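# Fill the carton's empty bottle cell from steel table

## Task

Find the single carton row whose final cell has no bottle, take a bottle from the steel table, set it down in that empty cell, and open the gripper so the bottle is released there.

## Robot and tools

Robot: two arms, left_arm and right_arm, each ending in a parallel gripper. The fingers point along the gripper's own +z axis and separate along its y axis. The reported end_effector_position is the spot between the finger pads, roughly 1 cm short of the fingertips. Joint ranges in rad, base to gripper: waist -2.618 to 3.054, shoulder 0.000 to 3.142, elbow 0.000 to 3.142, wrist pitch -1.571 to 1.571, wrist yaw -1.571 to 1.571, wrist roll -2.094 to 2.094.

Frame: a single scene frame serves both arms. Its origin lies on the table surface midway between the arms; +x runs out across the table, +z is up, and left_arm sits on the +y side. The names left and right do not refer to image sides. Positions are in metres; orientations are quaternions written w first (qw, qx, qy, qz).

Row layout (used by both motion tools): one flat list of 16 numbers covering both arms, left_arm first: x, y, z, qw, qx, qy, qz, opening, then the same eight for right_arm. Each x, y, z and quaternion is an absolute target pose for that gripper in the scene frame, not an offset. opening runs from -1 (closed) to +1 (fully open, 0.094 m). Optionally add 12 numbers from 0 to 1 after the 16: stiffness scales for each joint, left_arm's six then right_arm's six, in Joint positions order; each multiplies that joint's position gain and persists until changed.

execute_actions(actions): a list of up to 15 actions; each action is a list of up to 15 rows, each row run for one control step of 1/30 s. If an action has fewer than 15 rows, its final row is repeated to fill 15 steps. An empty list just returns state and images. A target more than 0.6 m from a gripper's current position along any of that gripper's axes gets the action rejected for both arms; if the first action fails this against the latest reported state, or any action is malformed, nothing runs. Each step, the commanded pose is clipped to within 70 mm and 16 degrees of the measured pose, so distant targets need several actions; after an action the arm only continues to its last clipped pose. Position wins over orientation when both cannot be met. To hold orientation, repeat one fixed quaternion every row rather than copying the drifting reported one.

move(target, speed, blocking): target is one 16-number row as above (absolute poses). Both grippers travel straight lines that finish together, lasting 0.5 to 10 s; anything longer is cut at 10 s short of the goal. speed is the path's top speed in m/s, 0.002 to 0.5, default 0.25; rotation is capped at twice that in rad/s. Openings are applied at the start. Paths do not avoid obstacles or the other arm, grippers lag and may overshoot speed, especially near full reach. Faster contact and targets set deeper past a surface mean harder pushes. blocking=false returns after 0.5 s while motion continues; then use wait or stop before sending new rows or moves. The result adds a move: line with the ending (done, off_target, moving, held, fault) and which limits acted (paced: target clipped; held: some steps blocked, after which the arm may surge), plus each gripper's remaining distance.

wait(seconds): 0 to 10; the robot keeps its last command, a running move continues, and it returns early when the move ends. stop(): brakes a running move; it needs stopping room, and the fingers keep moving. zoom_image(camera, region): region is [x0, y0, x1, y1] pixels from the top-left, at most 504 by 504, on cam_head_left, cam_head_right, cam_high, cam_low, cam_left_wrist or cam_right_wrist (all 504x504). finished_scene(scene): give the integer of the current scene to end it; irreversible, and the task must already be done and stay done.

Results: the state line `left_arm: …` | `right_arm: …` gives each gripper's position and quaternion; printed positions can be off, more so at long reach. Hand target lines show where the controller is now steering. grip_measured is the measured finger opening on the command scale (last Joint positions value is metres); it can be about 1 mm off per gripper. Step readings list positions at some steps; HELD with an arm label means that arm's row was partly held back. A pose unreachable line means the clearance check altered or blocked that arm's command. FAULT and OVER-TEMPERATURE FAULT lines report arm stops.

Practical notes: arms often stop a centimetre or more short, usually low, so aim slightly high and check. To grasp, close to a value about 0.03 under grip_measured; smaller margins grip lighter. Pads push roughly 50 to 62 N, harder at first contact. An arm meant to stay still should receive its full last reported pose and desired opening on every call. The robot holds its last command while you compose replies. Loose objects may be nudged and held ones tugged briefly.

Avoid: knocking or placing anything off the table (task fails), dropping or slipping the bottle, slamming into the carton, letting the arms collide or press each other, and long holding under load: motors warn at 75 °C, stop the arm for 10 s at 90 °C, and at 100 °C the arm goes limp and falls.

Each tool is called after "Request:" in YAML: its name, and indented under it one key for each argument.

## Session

Request:
execute_actions:
  actions: []

Scene clock: 0.00 s.
left_arm: end_effector_position=(+0.4869, +0.2207, +0.3790) grip_measured=+1.000 end_effector_quat_wxyz=(+0.663, -0.654, +0.364, -0.012) | right_arm: end_effector_position=(+0.6381, -0.3861, +0.3821) grip_measured=+1.000 end_effector_quat_wxyz=(+0.571, +0.030, +0.814, +0.100)
Joint positions: left_arm=[-0.458  2.238  2.495 -0.966 -1.384 -1.781  0.094] | right_arm=[-0.068  2.174  2.467 -0.635 -0.222  0.131  0.094]
Joint velocities: left_arm=[ 0.002 -0.007 -0.022 -0.022  0.051 -0.066  0.   ] | right_arm=[-0.012 -0.007 -0.007  0.022  0.051 -0.081  0.   ]
Motor temperatures (°C, as the motors report them): left_arm=[23 24 22 25 22 25] | right_arm=[24 23 25 25 24 24]
Hand target (left_arm): +0.485, +0.222, +0.378; +0.664, -0.650, +0.369, -0.001
Hand target (right_arm): +0.635, -0.386, +0.391; +0.577, +0.028, +0.810, +0.099
Joint stiffness scale: left_arm=[1. 1. 1. 1. 1. 1.] | right_arm=[1. 1. 1. 1. 1. 1.]

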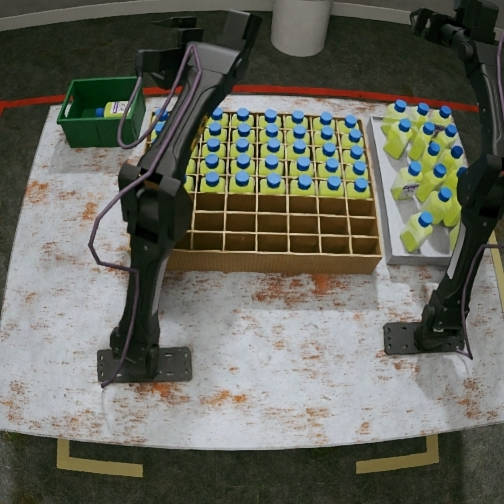

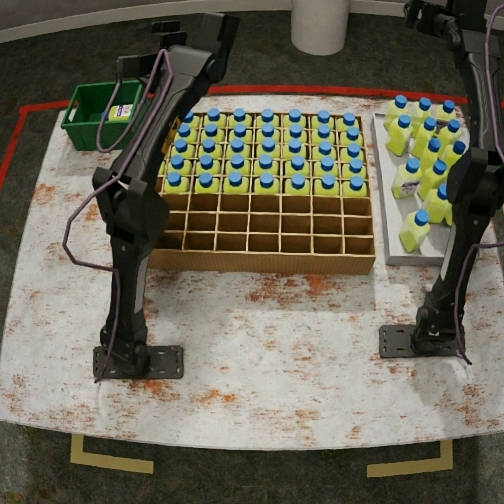

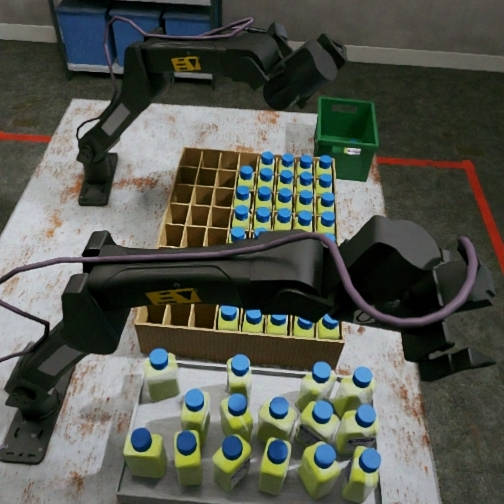

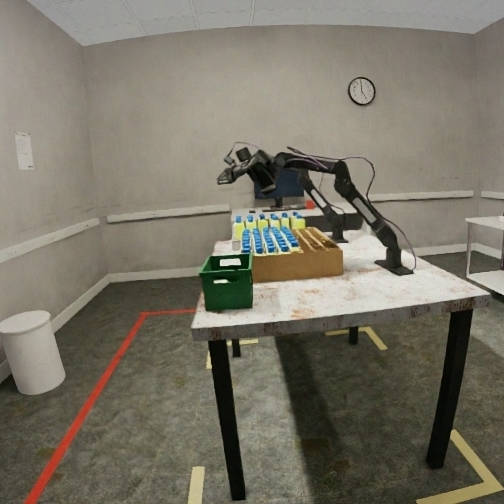

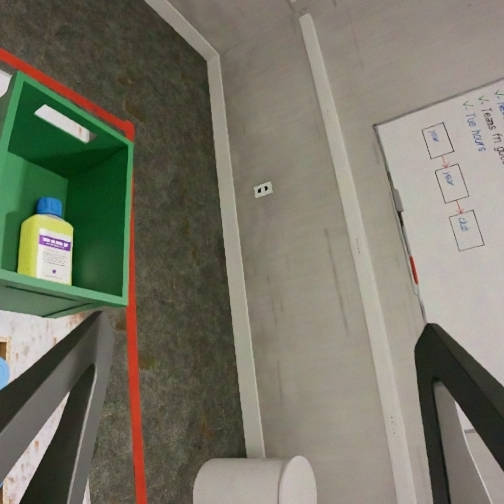

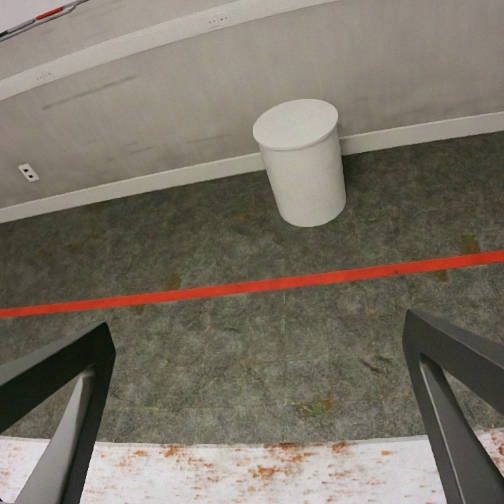

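Request:
zoom_image:
  camera: "cam_high"
  region: [100, 130, 400, 504]

Request:
zoom_image:
  camera: "cam_head_left"
  region: [130, 90, 504, 290]

Request:
zoom_image:
  camera: "cam_low"
  region: [190, 190, 360, 320]

Region (100, 130, 400, 504) of cam_high's 504x504 image, scaled by 1.348, with more detail than that image has; it fills the left 404 columns of this view, and the rest is white.

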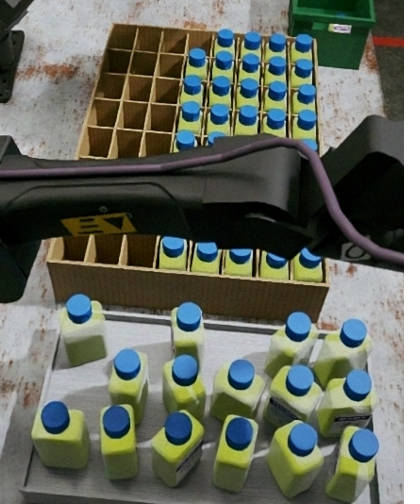

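Region (130, 90, 504, 290) of cam_head_left's 504x504 image, scaled by 1.348, with more detail than that image has; it fills the top 270 rows of this view, and the rest is white.

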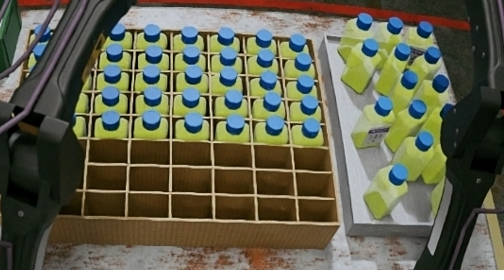

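Region (190, 190, 360, 320) of cam_low's 504x504 image, scaled by 2.965, with more detail than that image has; it fills the top 385 rows of this view, and the rest is white.

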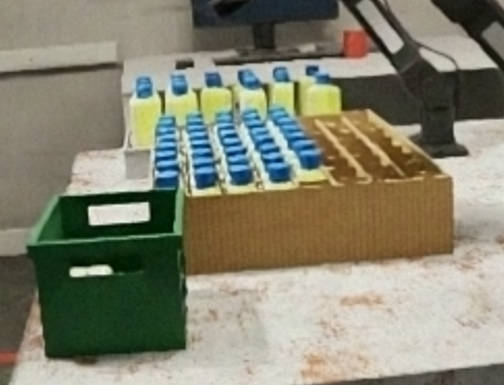

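Request:
move:
  target: [0.30, 0.50, 0.35, 0.4769, -0.2604, 0.8259, 0.1504, 1, 0.25, -0.33, 0.30, 0.342, 0, 0.940, 0, 0.2]
  speed: 0.3

Scene clock: 7.10 s.
left_arm: end_effector_position=(+0.3011, +0.4931, +0.3493) grip_measured=+1.000 end_effector_quat_wxyz=(+0.483, -0.255, +0.821, +0.164) | right_arm: end_effector_position=(+0.2606, -0.3247, +0.2989) grip_measured=+0.201 end_effector_quat_wxyz=(+0.344, +0.003, +0.939, +0.012)
Joint positions: left_arm=[ 0.6    1.353  1.487 -0.635  0.04   0.047  0.094] | right_arm=[ 0.309  1.015  1.393 -1.261  0.158  0.229  0.056]
Joint velocities: left_arm=[ 0.002  0.012  0.012  0.066 -0.066  0.066  0.   ] | right_arm=[-0.012 -0.002 -0.012 -0.037  0.051  0.037 -0.001]
Motor temperatures (°C, as the motors report them): left_arm=[23 26 23 26 22 25] | right_arm=[24 25 25 26 24 24]
Hand target (left_arm): +0.300, +0.495, +0.349; +0.476, -0.254, +0.826, +0.162
Hand target (right_arm): +0.253, -0.328, +0.295; +0.340, +0.005, +0.940, +0.006
Off the commanded pose (left_arm): 0.007 m, 2 deg.
Off the commanded pose (right_arm): 0.012 m, 1 deg.
Joint stiffness scale: left_arm=[1. 1. 1. 1. 1. 1.] | right_arm=[1. 1. 1. 1. 1. 1.]
move: off_target (right_arm)

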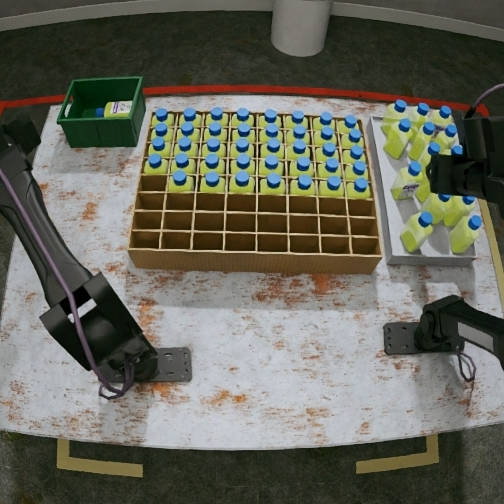

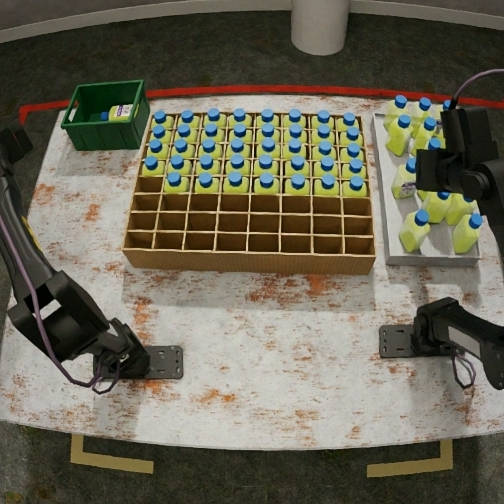

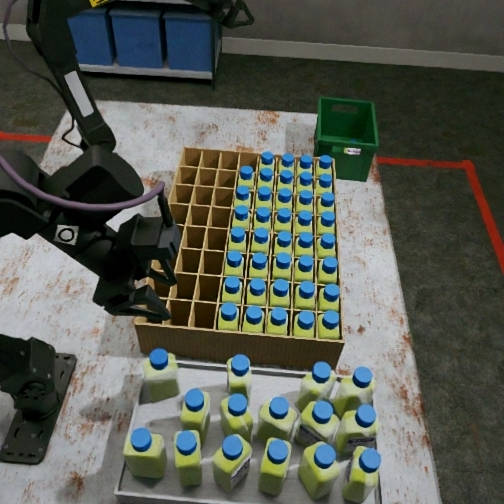

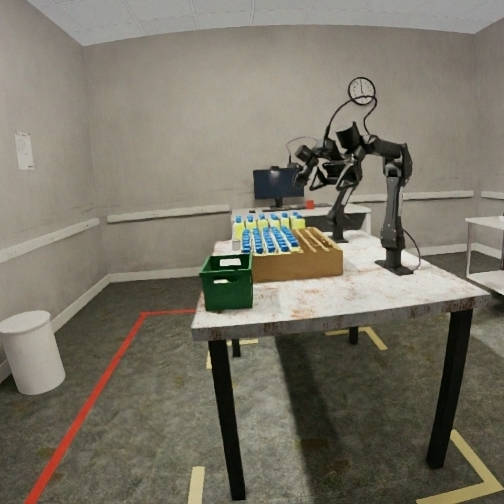

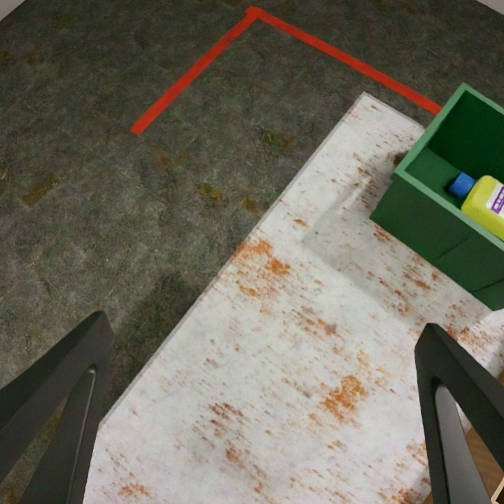

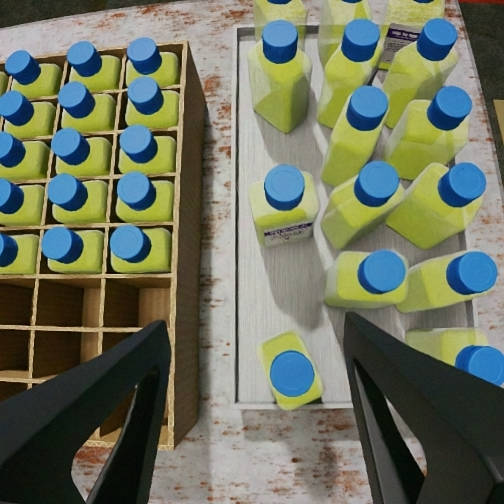

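Request:
zoom_image:
  camera: "cam_right_wrist"
  region: [160, 140, 420, 440]

Request:
zoom_image:
  camera: "cam_head_left"
  region: [120, 100, 400, 280]

Region (160, 140, 420, 440) of cam_right_wrist's 504x504 image, scaled by 1.680, with more detail than that image has; it fills the left 437 columns of this view, and the rest is white.

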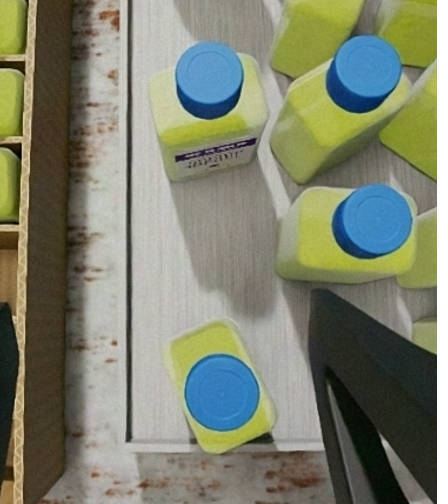

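Region (120, 100, 400, 280) of cam_head_left's 504x504 image, scaled by 1.800, with more detail than that image has; it fills the top 324 rows of this view, and the rest is white.

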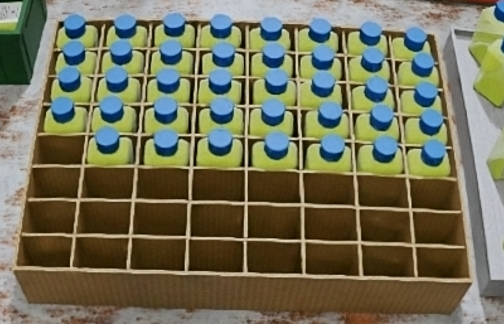

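Request:
move:
  target: [0.30, 0.50, 0.35, 0.4769, -0.2604, 0.8259, 0.1504, 1, 0.318, -0.346, 0.225, 0.342, 0, 0.940, 0, 0.2]
  speed: 0.2

Scene clock: 23.43 s.
left_arm: end_effector_position=(+0.3017, +0.4969, +0.3507) grip_measured=+1.000 end_effector_quat_wxyz=(+0.483, -0.256, +0.823, +0.154) | right_arm: end_effector_position=(+0.3171, -0.3460, +0.2284) grip_measured=+0.201 end_effector_quat_wxyz=(+0.343, +0.000, +0.939, -0.005)
Joint positions: left_arm=[ 0.62   1.372  1.514 -0.651  0.074  0.049  0.094] | right_arm=[ 0.14   1.079  1.109 -0.904  0.08   0.081  0.056]
Joint velocities: left_arm=[ 0.002 -0.002  0.007 -0.051  0.022 -0.081  0.   ] | right_arm=[ 0.007 -0.002 -0.002  0.022  0.037 -0.037 -0.001]
Motor temperatures (°C, as the motors report them): left_arm=[23 25 24 28 22 25] | right_arm=[24 24 25 27 24 24]
Hand target (left_arm): +0.300, +0.500, +0.350; +0.477, -0.260, +0.826, +0.151
Hand target (right_arm): +0.320, -0.346, +0.226; +0.343, -0.001, +0.939, -0.002
Off the commanded pose (left_arm): 0.004 m, 1 deg.
Off the commanded pose (right_arm): 0.003 m, 1 deg.
Joint stiffness scale: left_arm=[1. 1. 1. 1. 1. 1.] | right_arm=[1. 1. 1. 1. 1. 1.]
move: done

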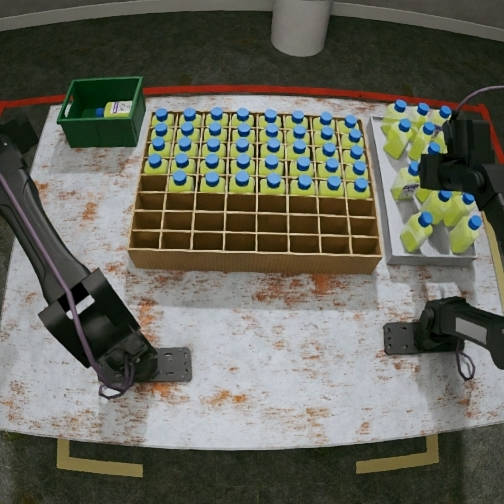

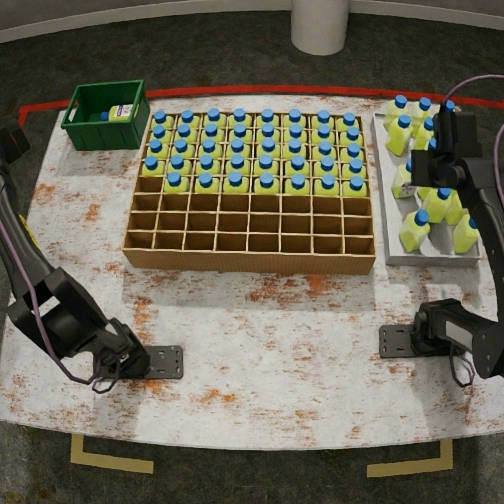

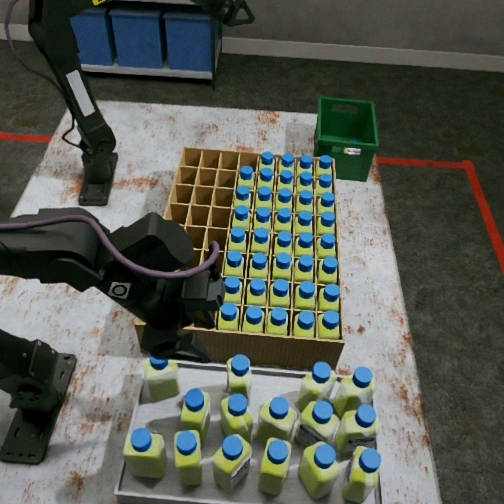

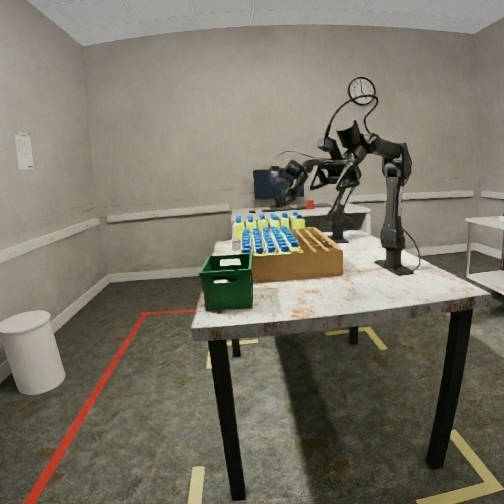

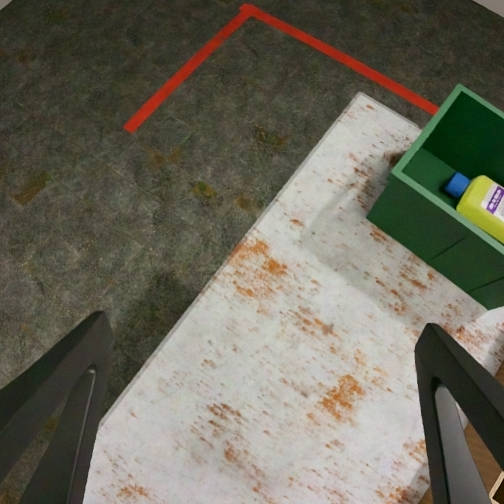

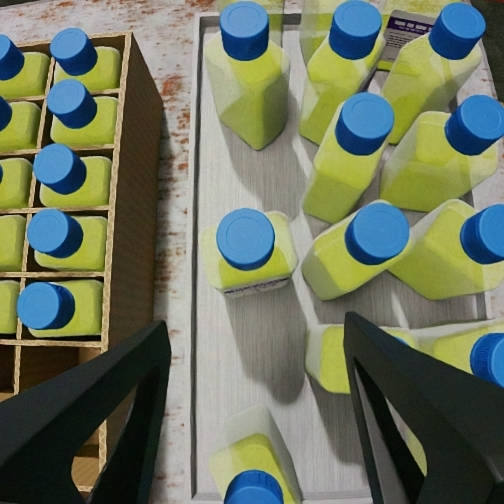

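Request:
move:
  target: [0.30, 0.50, 0.35, 0.4769, -0.2604, 0.8259, 0.1504, 1, 0.357, -0.341, 0.205, 0.342, 0, 0.940, 0, 0.2]
  speed: 0.1

Scene clock: 26.63 s.
left_arm: end_effector_position=(+0.3018, +0.4968, +0.3507) grip_measured=+1.000 end_effector_quat_wxyz=(+0.483, -0.255, +0.823, +0.154) | right_arm: end_effector_position=(+0.3562, -0.3413, +0.2115) grip_measured=+0.201 end_effector_quat_wxyz=(+0.346, -0.000, +0.938, -0.003)
Joint positions: left_arm=[ 0.62   1.372  1.514 -0.651  0.074  0.049  0.094] | right_arm=[ 0.14   1.209  1.109 -0.767  0.077  0.081  0.056]
Joint velocities: left_arm=[ 0.007  0.002  0.007  0.022 -0.081 -0.007  0.   ] | right_arm=[-0.007 -0.007 -0.007  0.051 -0.051 -0.037  0.   ]
Motor temperatures (°C, as the motors report them): left_arm=[23 25 25 28 22 25] | right_arm=[24 24 25 27 24 24]
Hand target (left_arm): +0.300, +0.500, +0.350; +0.477, -0.260, +0.826, +0.151
Hand target (right_arm): +0.358, -0.341, +0.205; +0.342, +0.000, +0.940, +0.000
Off the commanded pose (left_arm): 0.004 m, 1 deg.
Off the commanded pose (right_arm): 0.007 m, 1 deg.
Joint stiffness scale: left_arm=[1. 1. 1. 1. 1. 1.] | right_arm=[1. 1. 1. 1. 1. 1.]
move: done

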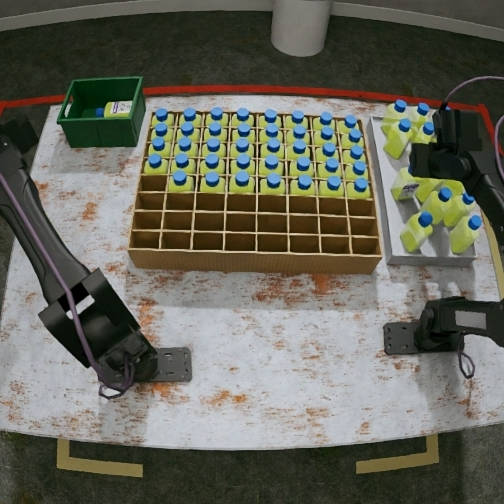

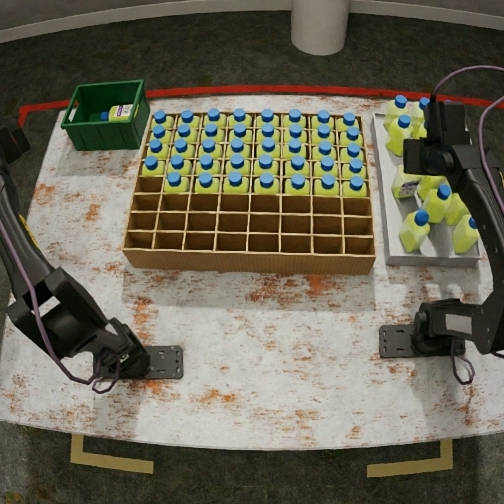

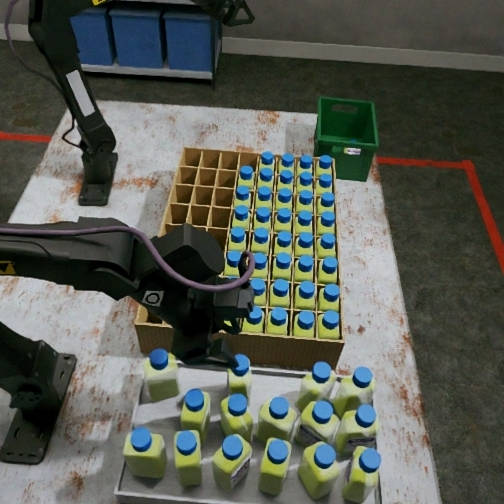

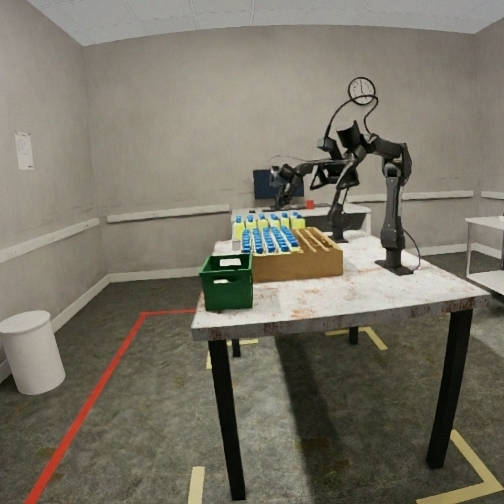

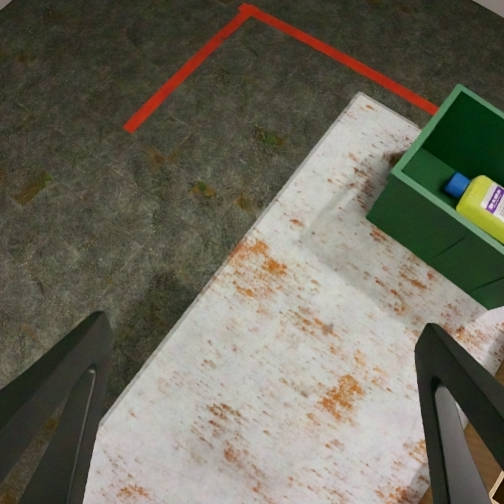

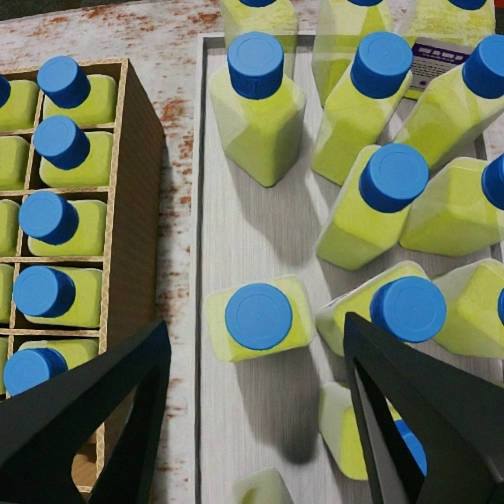

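Request:
execute_actions:
  actions: []

Scene clock: 27.87 s.
left_arm: end_effector_position=(+0.3018, +0.4968, +0.3507) grip_measured=+1.000 end_effector_quat_wxyz=(+0.483, -0.255, +0.823, +0.154) | right_arm: end_effector_position=(+0.3564, -0.3412, +0.2117) grip_measured=+0.201 end_effector_quat_wxyz=(+0.347, +0.000, +0.938, -0.003)
Joint positions: left_arm=[ 0.62   1.372  1.514 -0.651  0.074  0.049  0.094] | right_arm=[ 0.14   1.209  1.109 -0.765  0.077  0.081  0.056]
Joint velocities: left_arm=[ 0.007 -0.002 -0.002 -0.037 -0.051 -0.095  0.   ] | right_arm=[-0.002  0.007 -0.012 -0.007 -0.022  0.022  0.002]
Motor temperatures (°C, as the motors report them): left_arm=[23 25 25 29 22 25] | right_arm=[24 24 25 27 24 24]
Hand target (left_arm): +0.300, +0.500, +0.350; +0.477, -0.260, +0.826, +0.151
Hand target (right_arm): +0.358, -0.341, +0.205; +0.342, +0.000, +0.940, -0.000
Off the commanded pose (left_arm): 0.004 m, 1 deg.
Off the commanded pose (right_arm): 0.007 m, 1 deg.
Joint stiffness scale: left_arm=[1. 1. 1. 1. 1. 1.] | right_arm=[1. 1. 1. 1. 1. 1.]

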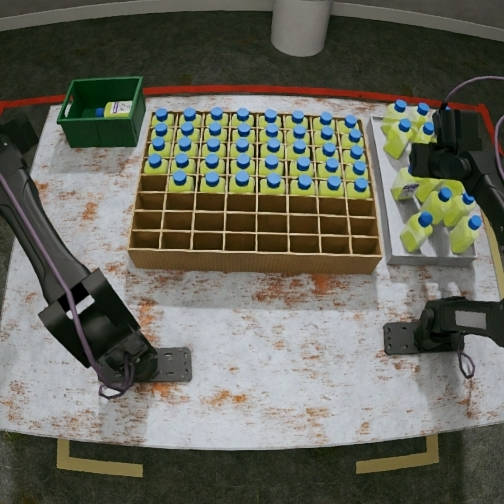

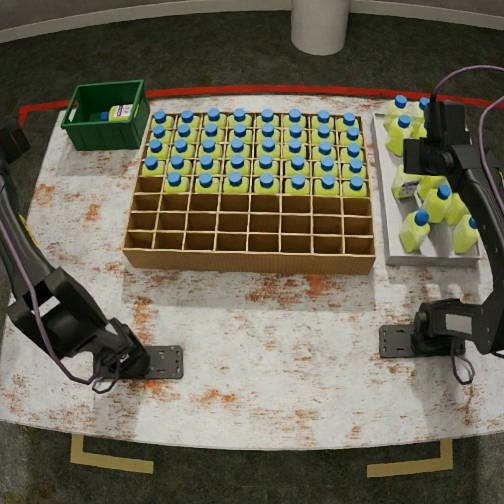

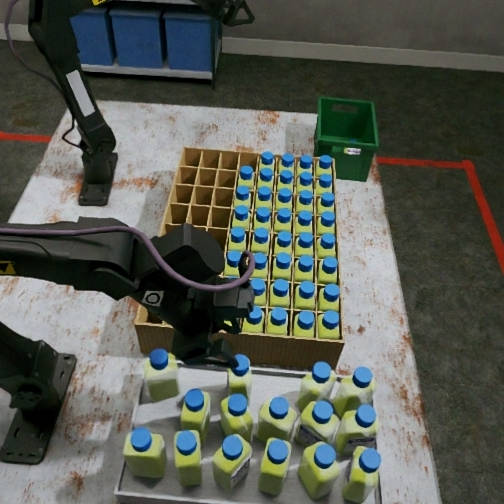

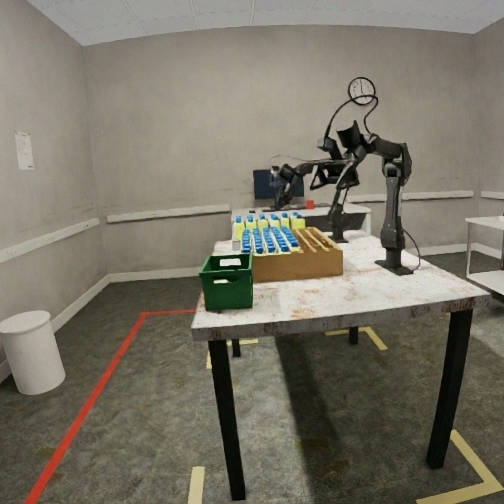

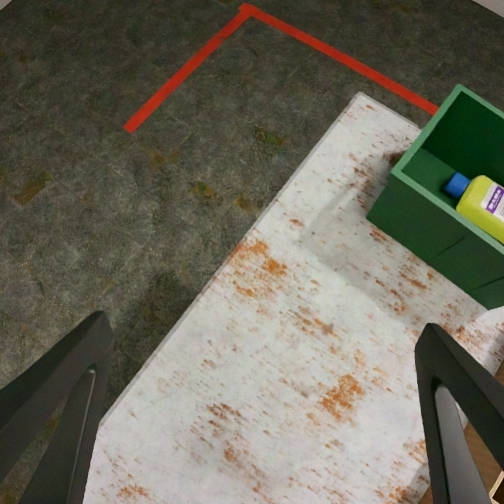

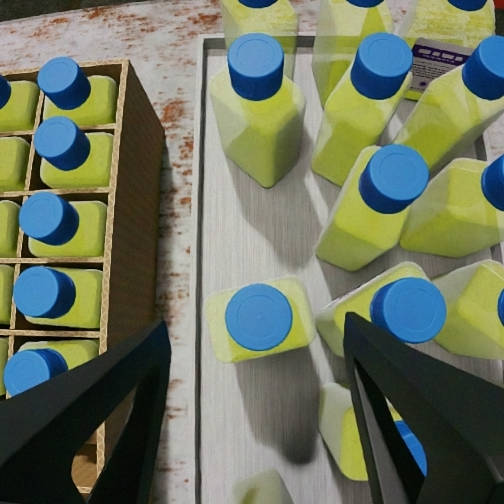

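Request:
move:
  target: [0.30, 0.50, 0.35, 0.4769, -0.2604, 0.8259, 0.1504, 1, 0.359, -0.341, 0.185, 0.342, 0, 0.940, 0, 0.0]
  speed: 0.05

Scene clock: 29.13 s.
left_arm: end_effector_position=(+0.3018, +0.4968, +0.3507) grip_measured=+1.000 end_effector_quat_wxyz=(+0.483, -0.255, +0.823, +0.154) | right_arm: end_effector_position=(+0.3582, -0.3411, +0.1911) grip_measured=+0.002 end_effector_quat_wxyz=(+0.346, -0.000, +0.938, -0.003)
Joint positions: left_arm=[ 0.62   1.372  1.514 -0.651  0.074  0.049  0.094] | right_arm=[ 0.14   1.209  1.027 -0.686  0.077  0.081  0.047]
Joint velocities: left_arm=[ 0.012 -0.022  0.007 -0.007 -0.022 -0.037  0.   ] | right_arm=[-0.002  0.007 -0.032 -0.051  0.007 -0.037 -0.   ]
Motor temperatures (°C, as the motors report them): left_arm=[23 25 25 29 22 25] | right_arm=[24 24 25 28 24 24]
Hand target (left_arm): +0.300, +0.500, +0.350; +0.477, -0.260, +0.826, +0.151
Hand target (right_arm): +0.359, -0.341, +0.185; +0.342, +0.000, +0.940, -0.000
Off the commanded pose (left_arm): 0.004 m, 1 deg.
Off the commanded pose (right_arm): 0.006 m, 1 deg.
Joint stiffness scale: left_arm=[1. 1. 1. 1. 1. 1.] | right_arm=[1. 1. 1. 1. 1. 1.]
move: done

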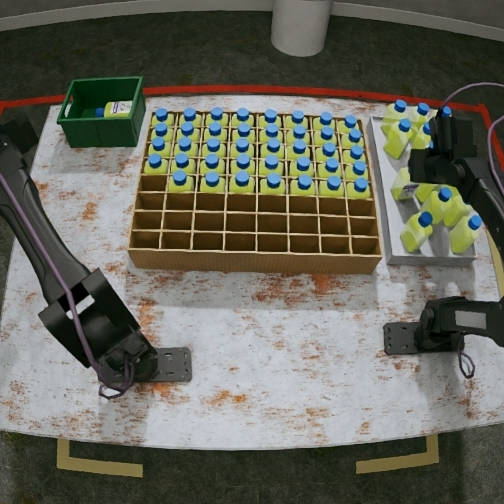

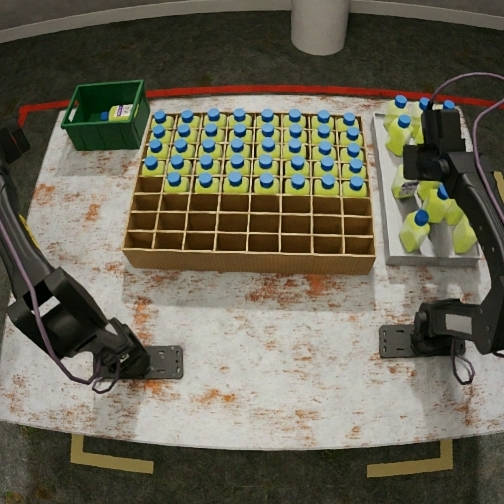

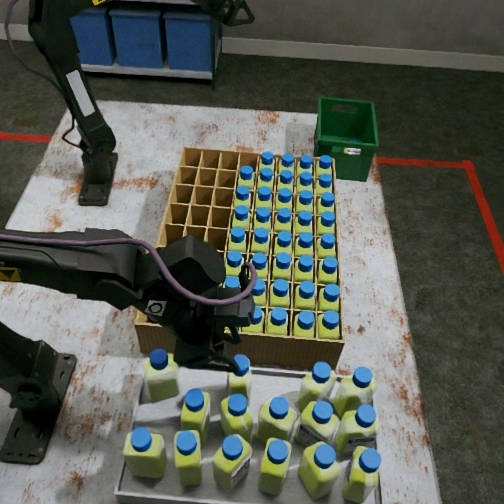

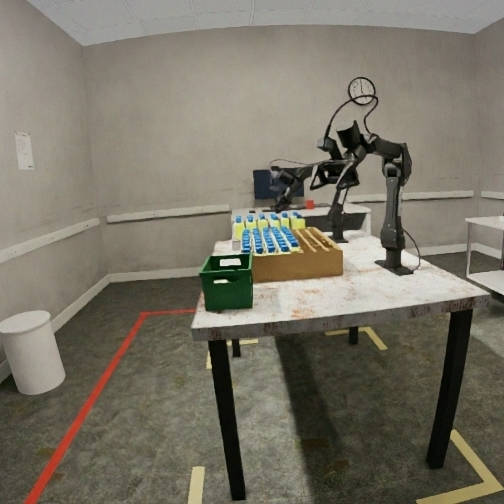

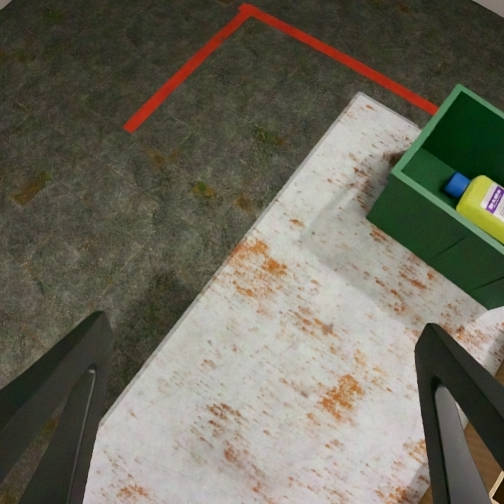

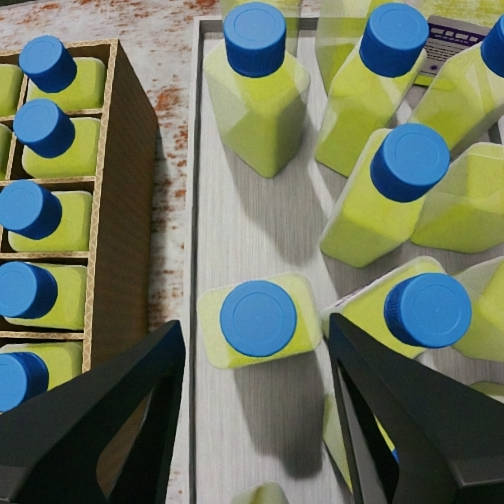

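Request:
move:
  target: [0.30, 0.50, 0.35, 0.4769, -0.2604, 0.8259, 0.1504, 1, 0.363, -0.341, 0.173, 0.342, 0, 0.940, 0, 0.0]
  speed: 0.04

Scene clock: 31.07 s.
left_arm: end_effector_position=(+0.3018, +0.4968, +0.3507) grip_measured=+1.000 end_effector_quat_wxyz=(+0.483, -0.255, +0.823, +0.154) | right_arm: end_effector_position=(+0.3603, -0.3407, +0.1828) grip_measured=+0.002 end_effector_quat_wxyz=(+0.350, +0.000, +0.937, -0.002)
Joint positions: left_arm=[ 0.62   1.372  1.514 -0.651  0.074  0.049  0.094] | right_arm=[ 0.14   1.209  0.988 -0.638  0.076  0.081  0.047]
Joint velocities: left_arm=[ 0.017 -0.012 -0.007  0.037 -0.022  0.037  0.   ] | right_arm=[ 0.007 -0.022 -0.012  0.022 -0.095 -0.022  0.001]
Motor temperatures (°C, as the motors report them): left_arm=[23 25 25 29 22 25] | right_arm=[24 24 25 28 24 24]
Hand target (left_arm): +0.300, +0.500, +0.350; +0.477, -0.260, +0.826, +0.151
Hand target (right_arm): +0.363, -0.341, +0.173; +0.342, +0.000, +0.940, -0.000
Off the commanded pose (left_arm): 0.004 m, 1 deg.
Off the commanded pose (right_arm): 0.010 m, 1 deg.
Joint stiffness scale: left_arm=[1. 1. 1. 1. 1. 1.] | right_arm=[1. 1. 1. 1. 1. 1.]
move: done

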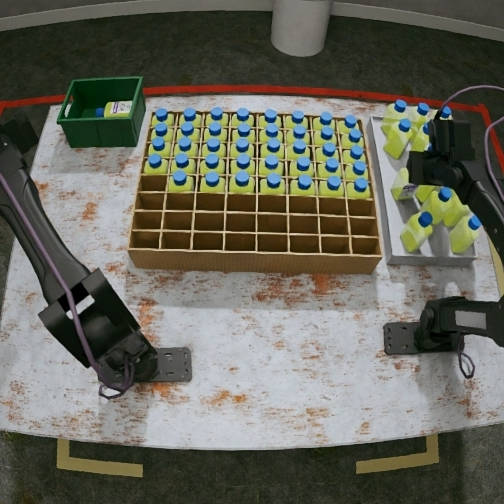

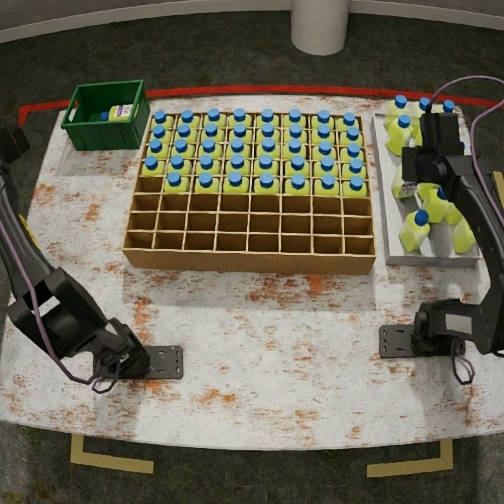

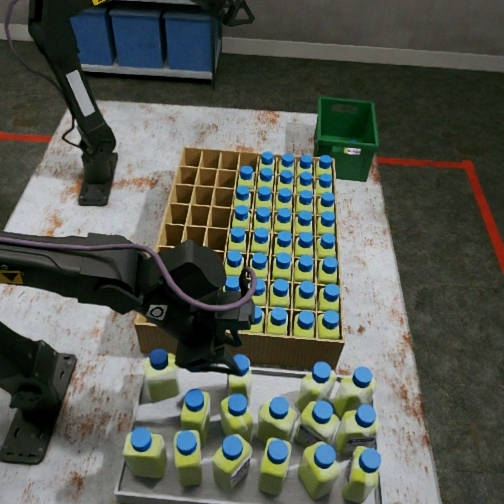

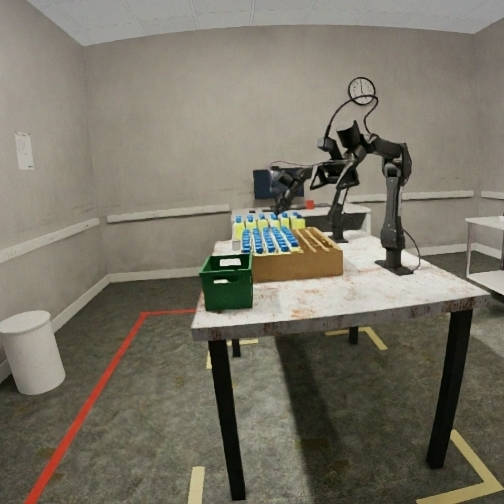

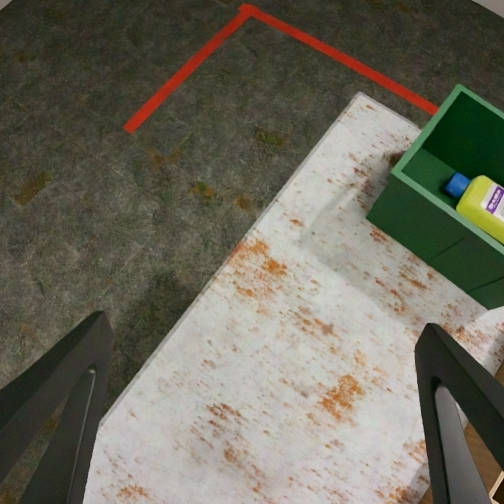

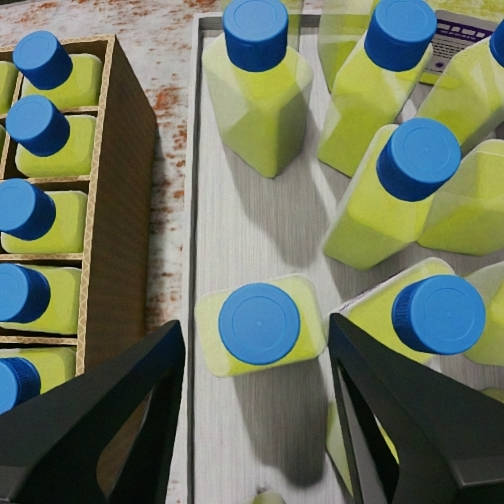

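Request:
move:
  target: [0.30, 0.50, 0.35, 0.4769, -0.2604, 0.8259, 0.1504, 1, 0.370, -0.341, 0.166, 0.342, 0, 0.940, 0, -0.05]
  speed: 0.03

Scene clock: 33.57 s.
left_arm: end_effector_position=(+0.3018, +0.4968, +0.3508) grip_measured=+1.000 end_effector_quat_wxyz=(+0.483, -0.255, +0.823, +0.154) | right_arm: end_effector_position=(+0.3703, -0.3392, +0.1765) grip_measured=-0.048 end_effector_quat_wxyz=(+0.351, -0.000, +0.936, -0.001)
Joint positions: left_arm=[ 0.62   1.372  1.514 -0.651  0.074  0.049  0.094] | right_arm=[ 0.14   1.249  0.988 -0.596  0.074  0.081  0.045]
Joint velocities: left_arm=[ 0.007  0.007 -0.002  0.081  0.007 -0.095  0.   ] | right_arm=[ 0.002  0.007  0.007  0.037 -0.037  0.037 -0.001]
Motor temperatures (°C, as the motors report them): left_arm=[23 25 25 29 22 25] | right_arm=[24 24 26 28 24 24]
Hand target (left_arm): +0.300, +0.500, +0.350; +0.477, -0.260, +0.826, +0.151
Hand target (right_arm): +0.370, -0.341, +0.166; +0.342, +0.000, +0.940, -0.000
Off the commanded pose (left_arm): 0.004 m, 1 deg.
Off the commanded pose (right_arm): 0.011 m, 1 deg.
Joint stiffness scale: left_arm=[1. 1. 1. 1. 1. 1.] | right_arm=[1. 1. 1. 1. 1. 1.]
move: off_target (right_arm)

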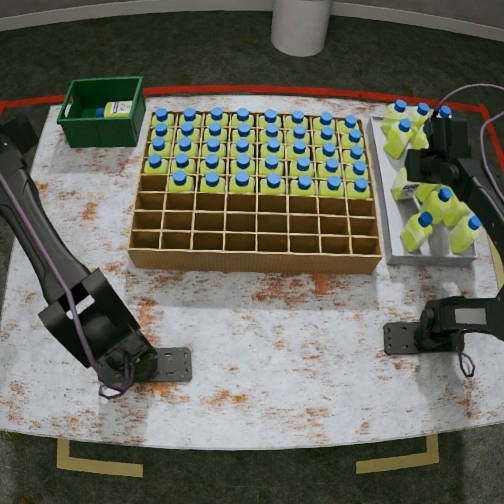

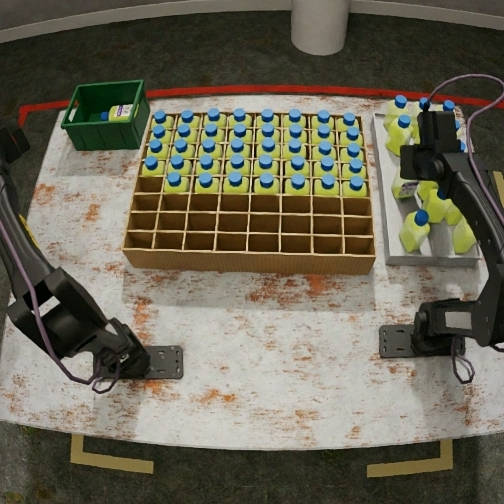

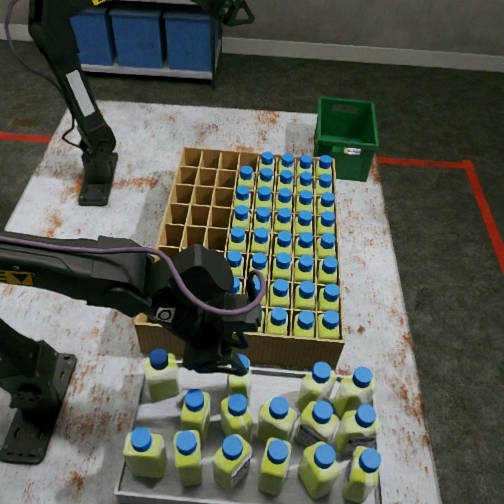

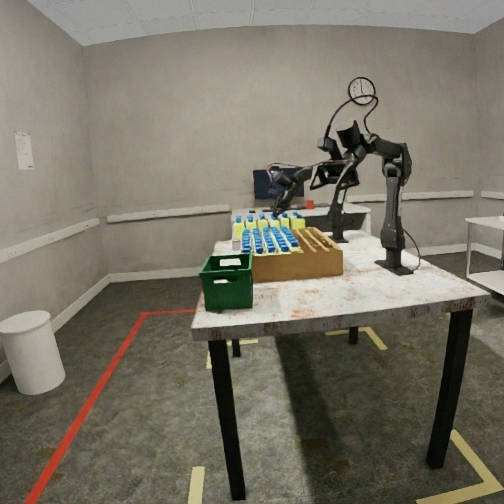

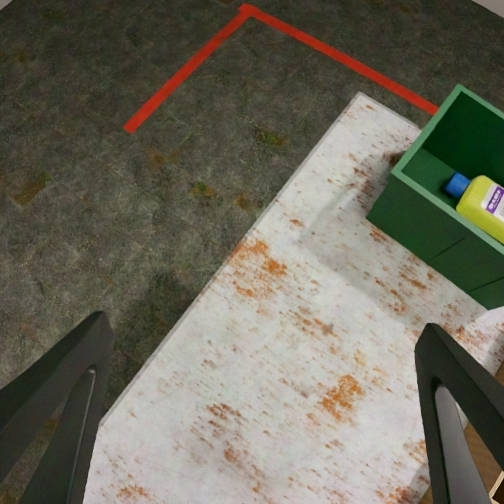

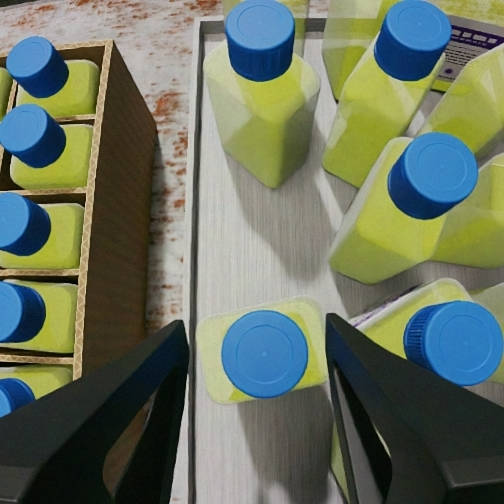

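Request:
move:
  target: [0.30, 0.50, 0.35, 0.4769, -0.2604, 0.8259, 0.1504, 1, 0.369, -0.343, 0.161, 0.342, 0, 0.940, 0, -0.15]
  speed: 0.02

Scene clock: 34.93 s.
left_arm: end_effector_position=(+0.3018, +0.4968, +0.3508) grip_measured=+1.000 end_effector_quat_wxyz=(+0.483, -0.255, +0.823, +0.154) | right_arm: end_effector_position=(+0.3686, -0.3423, +0.1677) grip_measured=-0.148 end_effector_quat_wxyz=(+0.347, +0.002, +0.938, -0.002)
Joint positions: left_arm=[ 0.62   1.372  1.514 -0.651  0.074  0.049  0.094] | right_arm=[ 0.13   1.249  0.959 -0.577  0.07   0.077  0.04 ]
Joint velocities: left_arm=[-0.007  0.002  0.012 -0.066 -0.037 -0.066  0.   ] | right_arm=[-0.002 -0.002  0.007 -0.066  0.022  0.081  0.   ]
Motor temperatures (°C, as the motors report them): left_arm=[23 25 25 29 22 25] | right_arm=[24 24 26 28 24 24]
Hand target (left_arm): +0.300, +0.500, +0.350; +0.477, -0.260, +0.826, +0.151
Hand target (right_arm): +0.369, -0.343, +0.161; +0.342, +0.000, +0.940, -0.000
Off the commanded pose (left_arm): 0.004 m, 1 deg.
Off the commanded pose (right_arm): 0.007 m, 1 deg.
Joint stiffness scale: left_arm=[1. 1. 1. 1. 1. 1.] | right_arm=[1. 1. 1. 1. 1. 1.]
move: done

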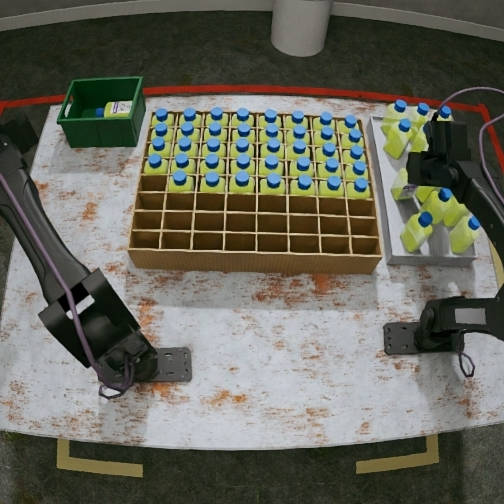

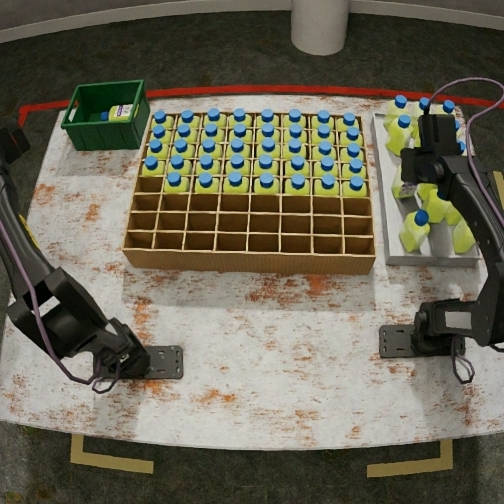

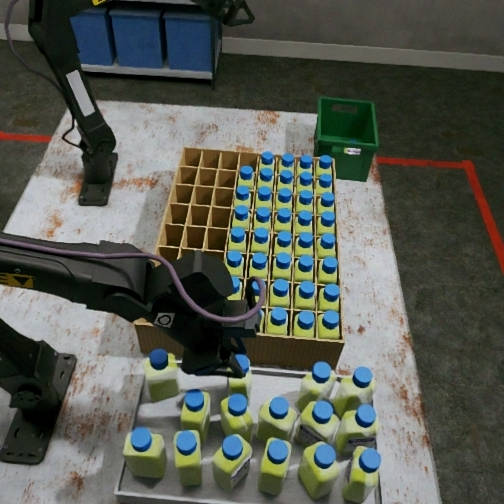

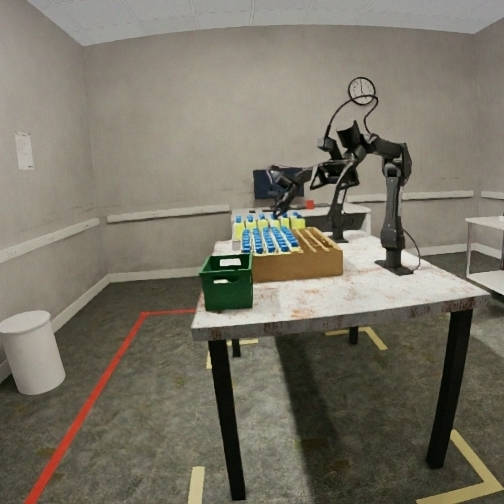

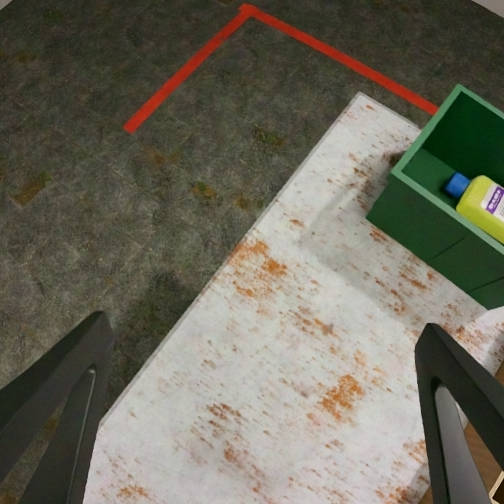

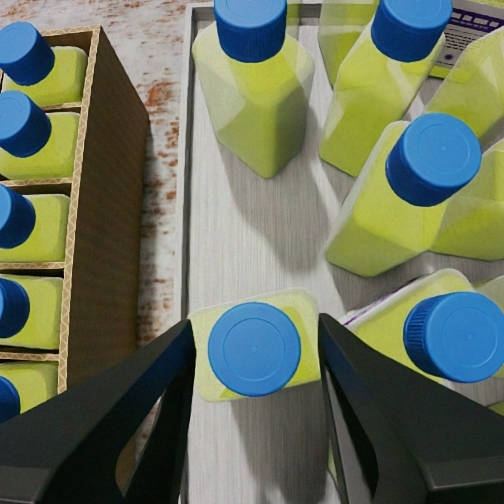

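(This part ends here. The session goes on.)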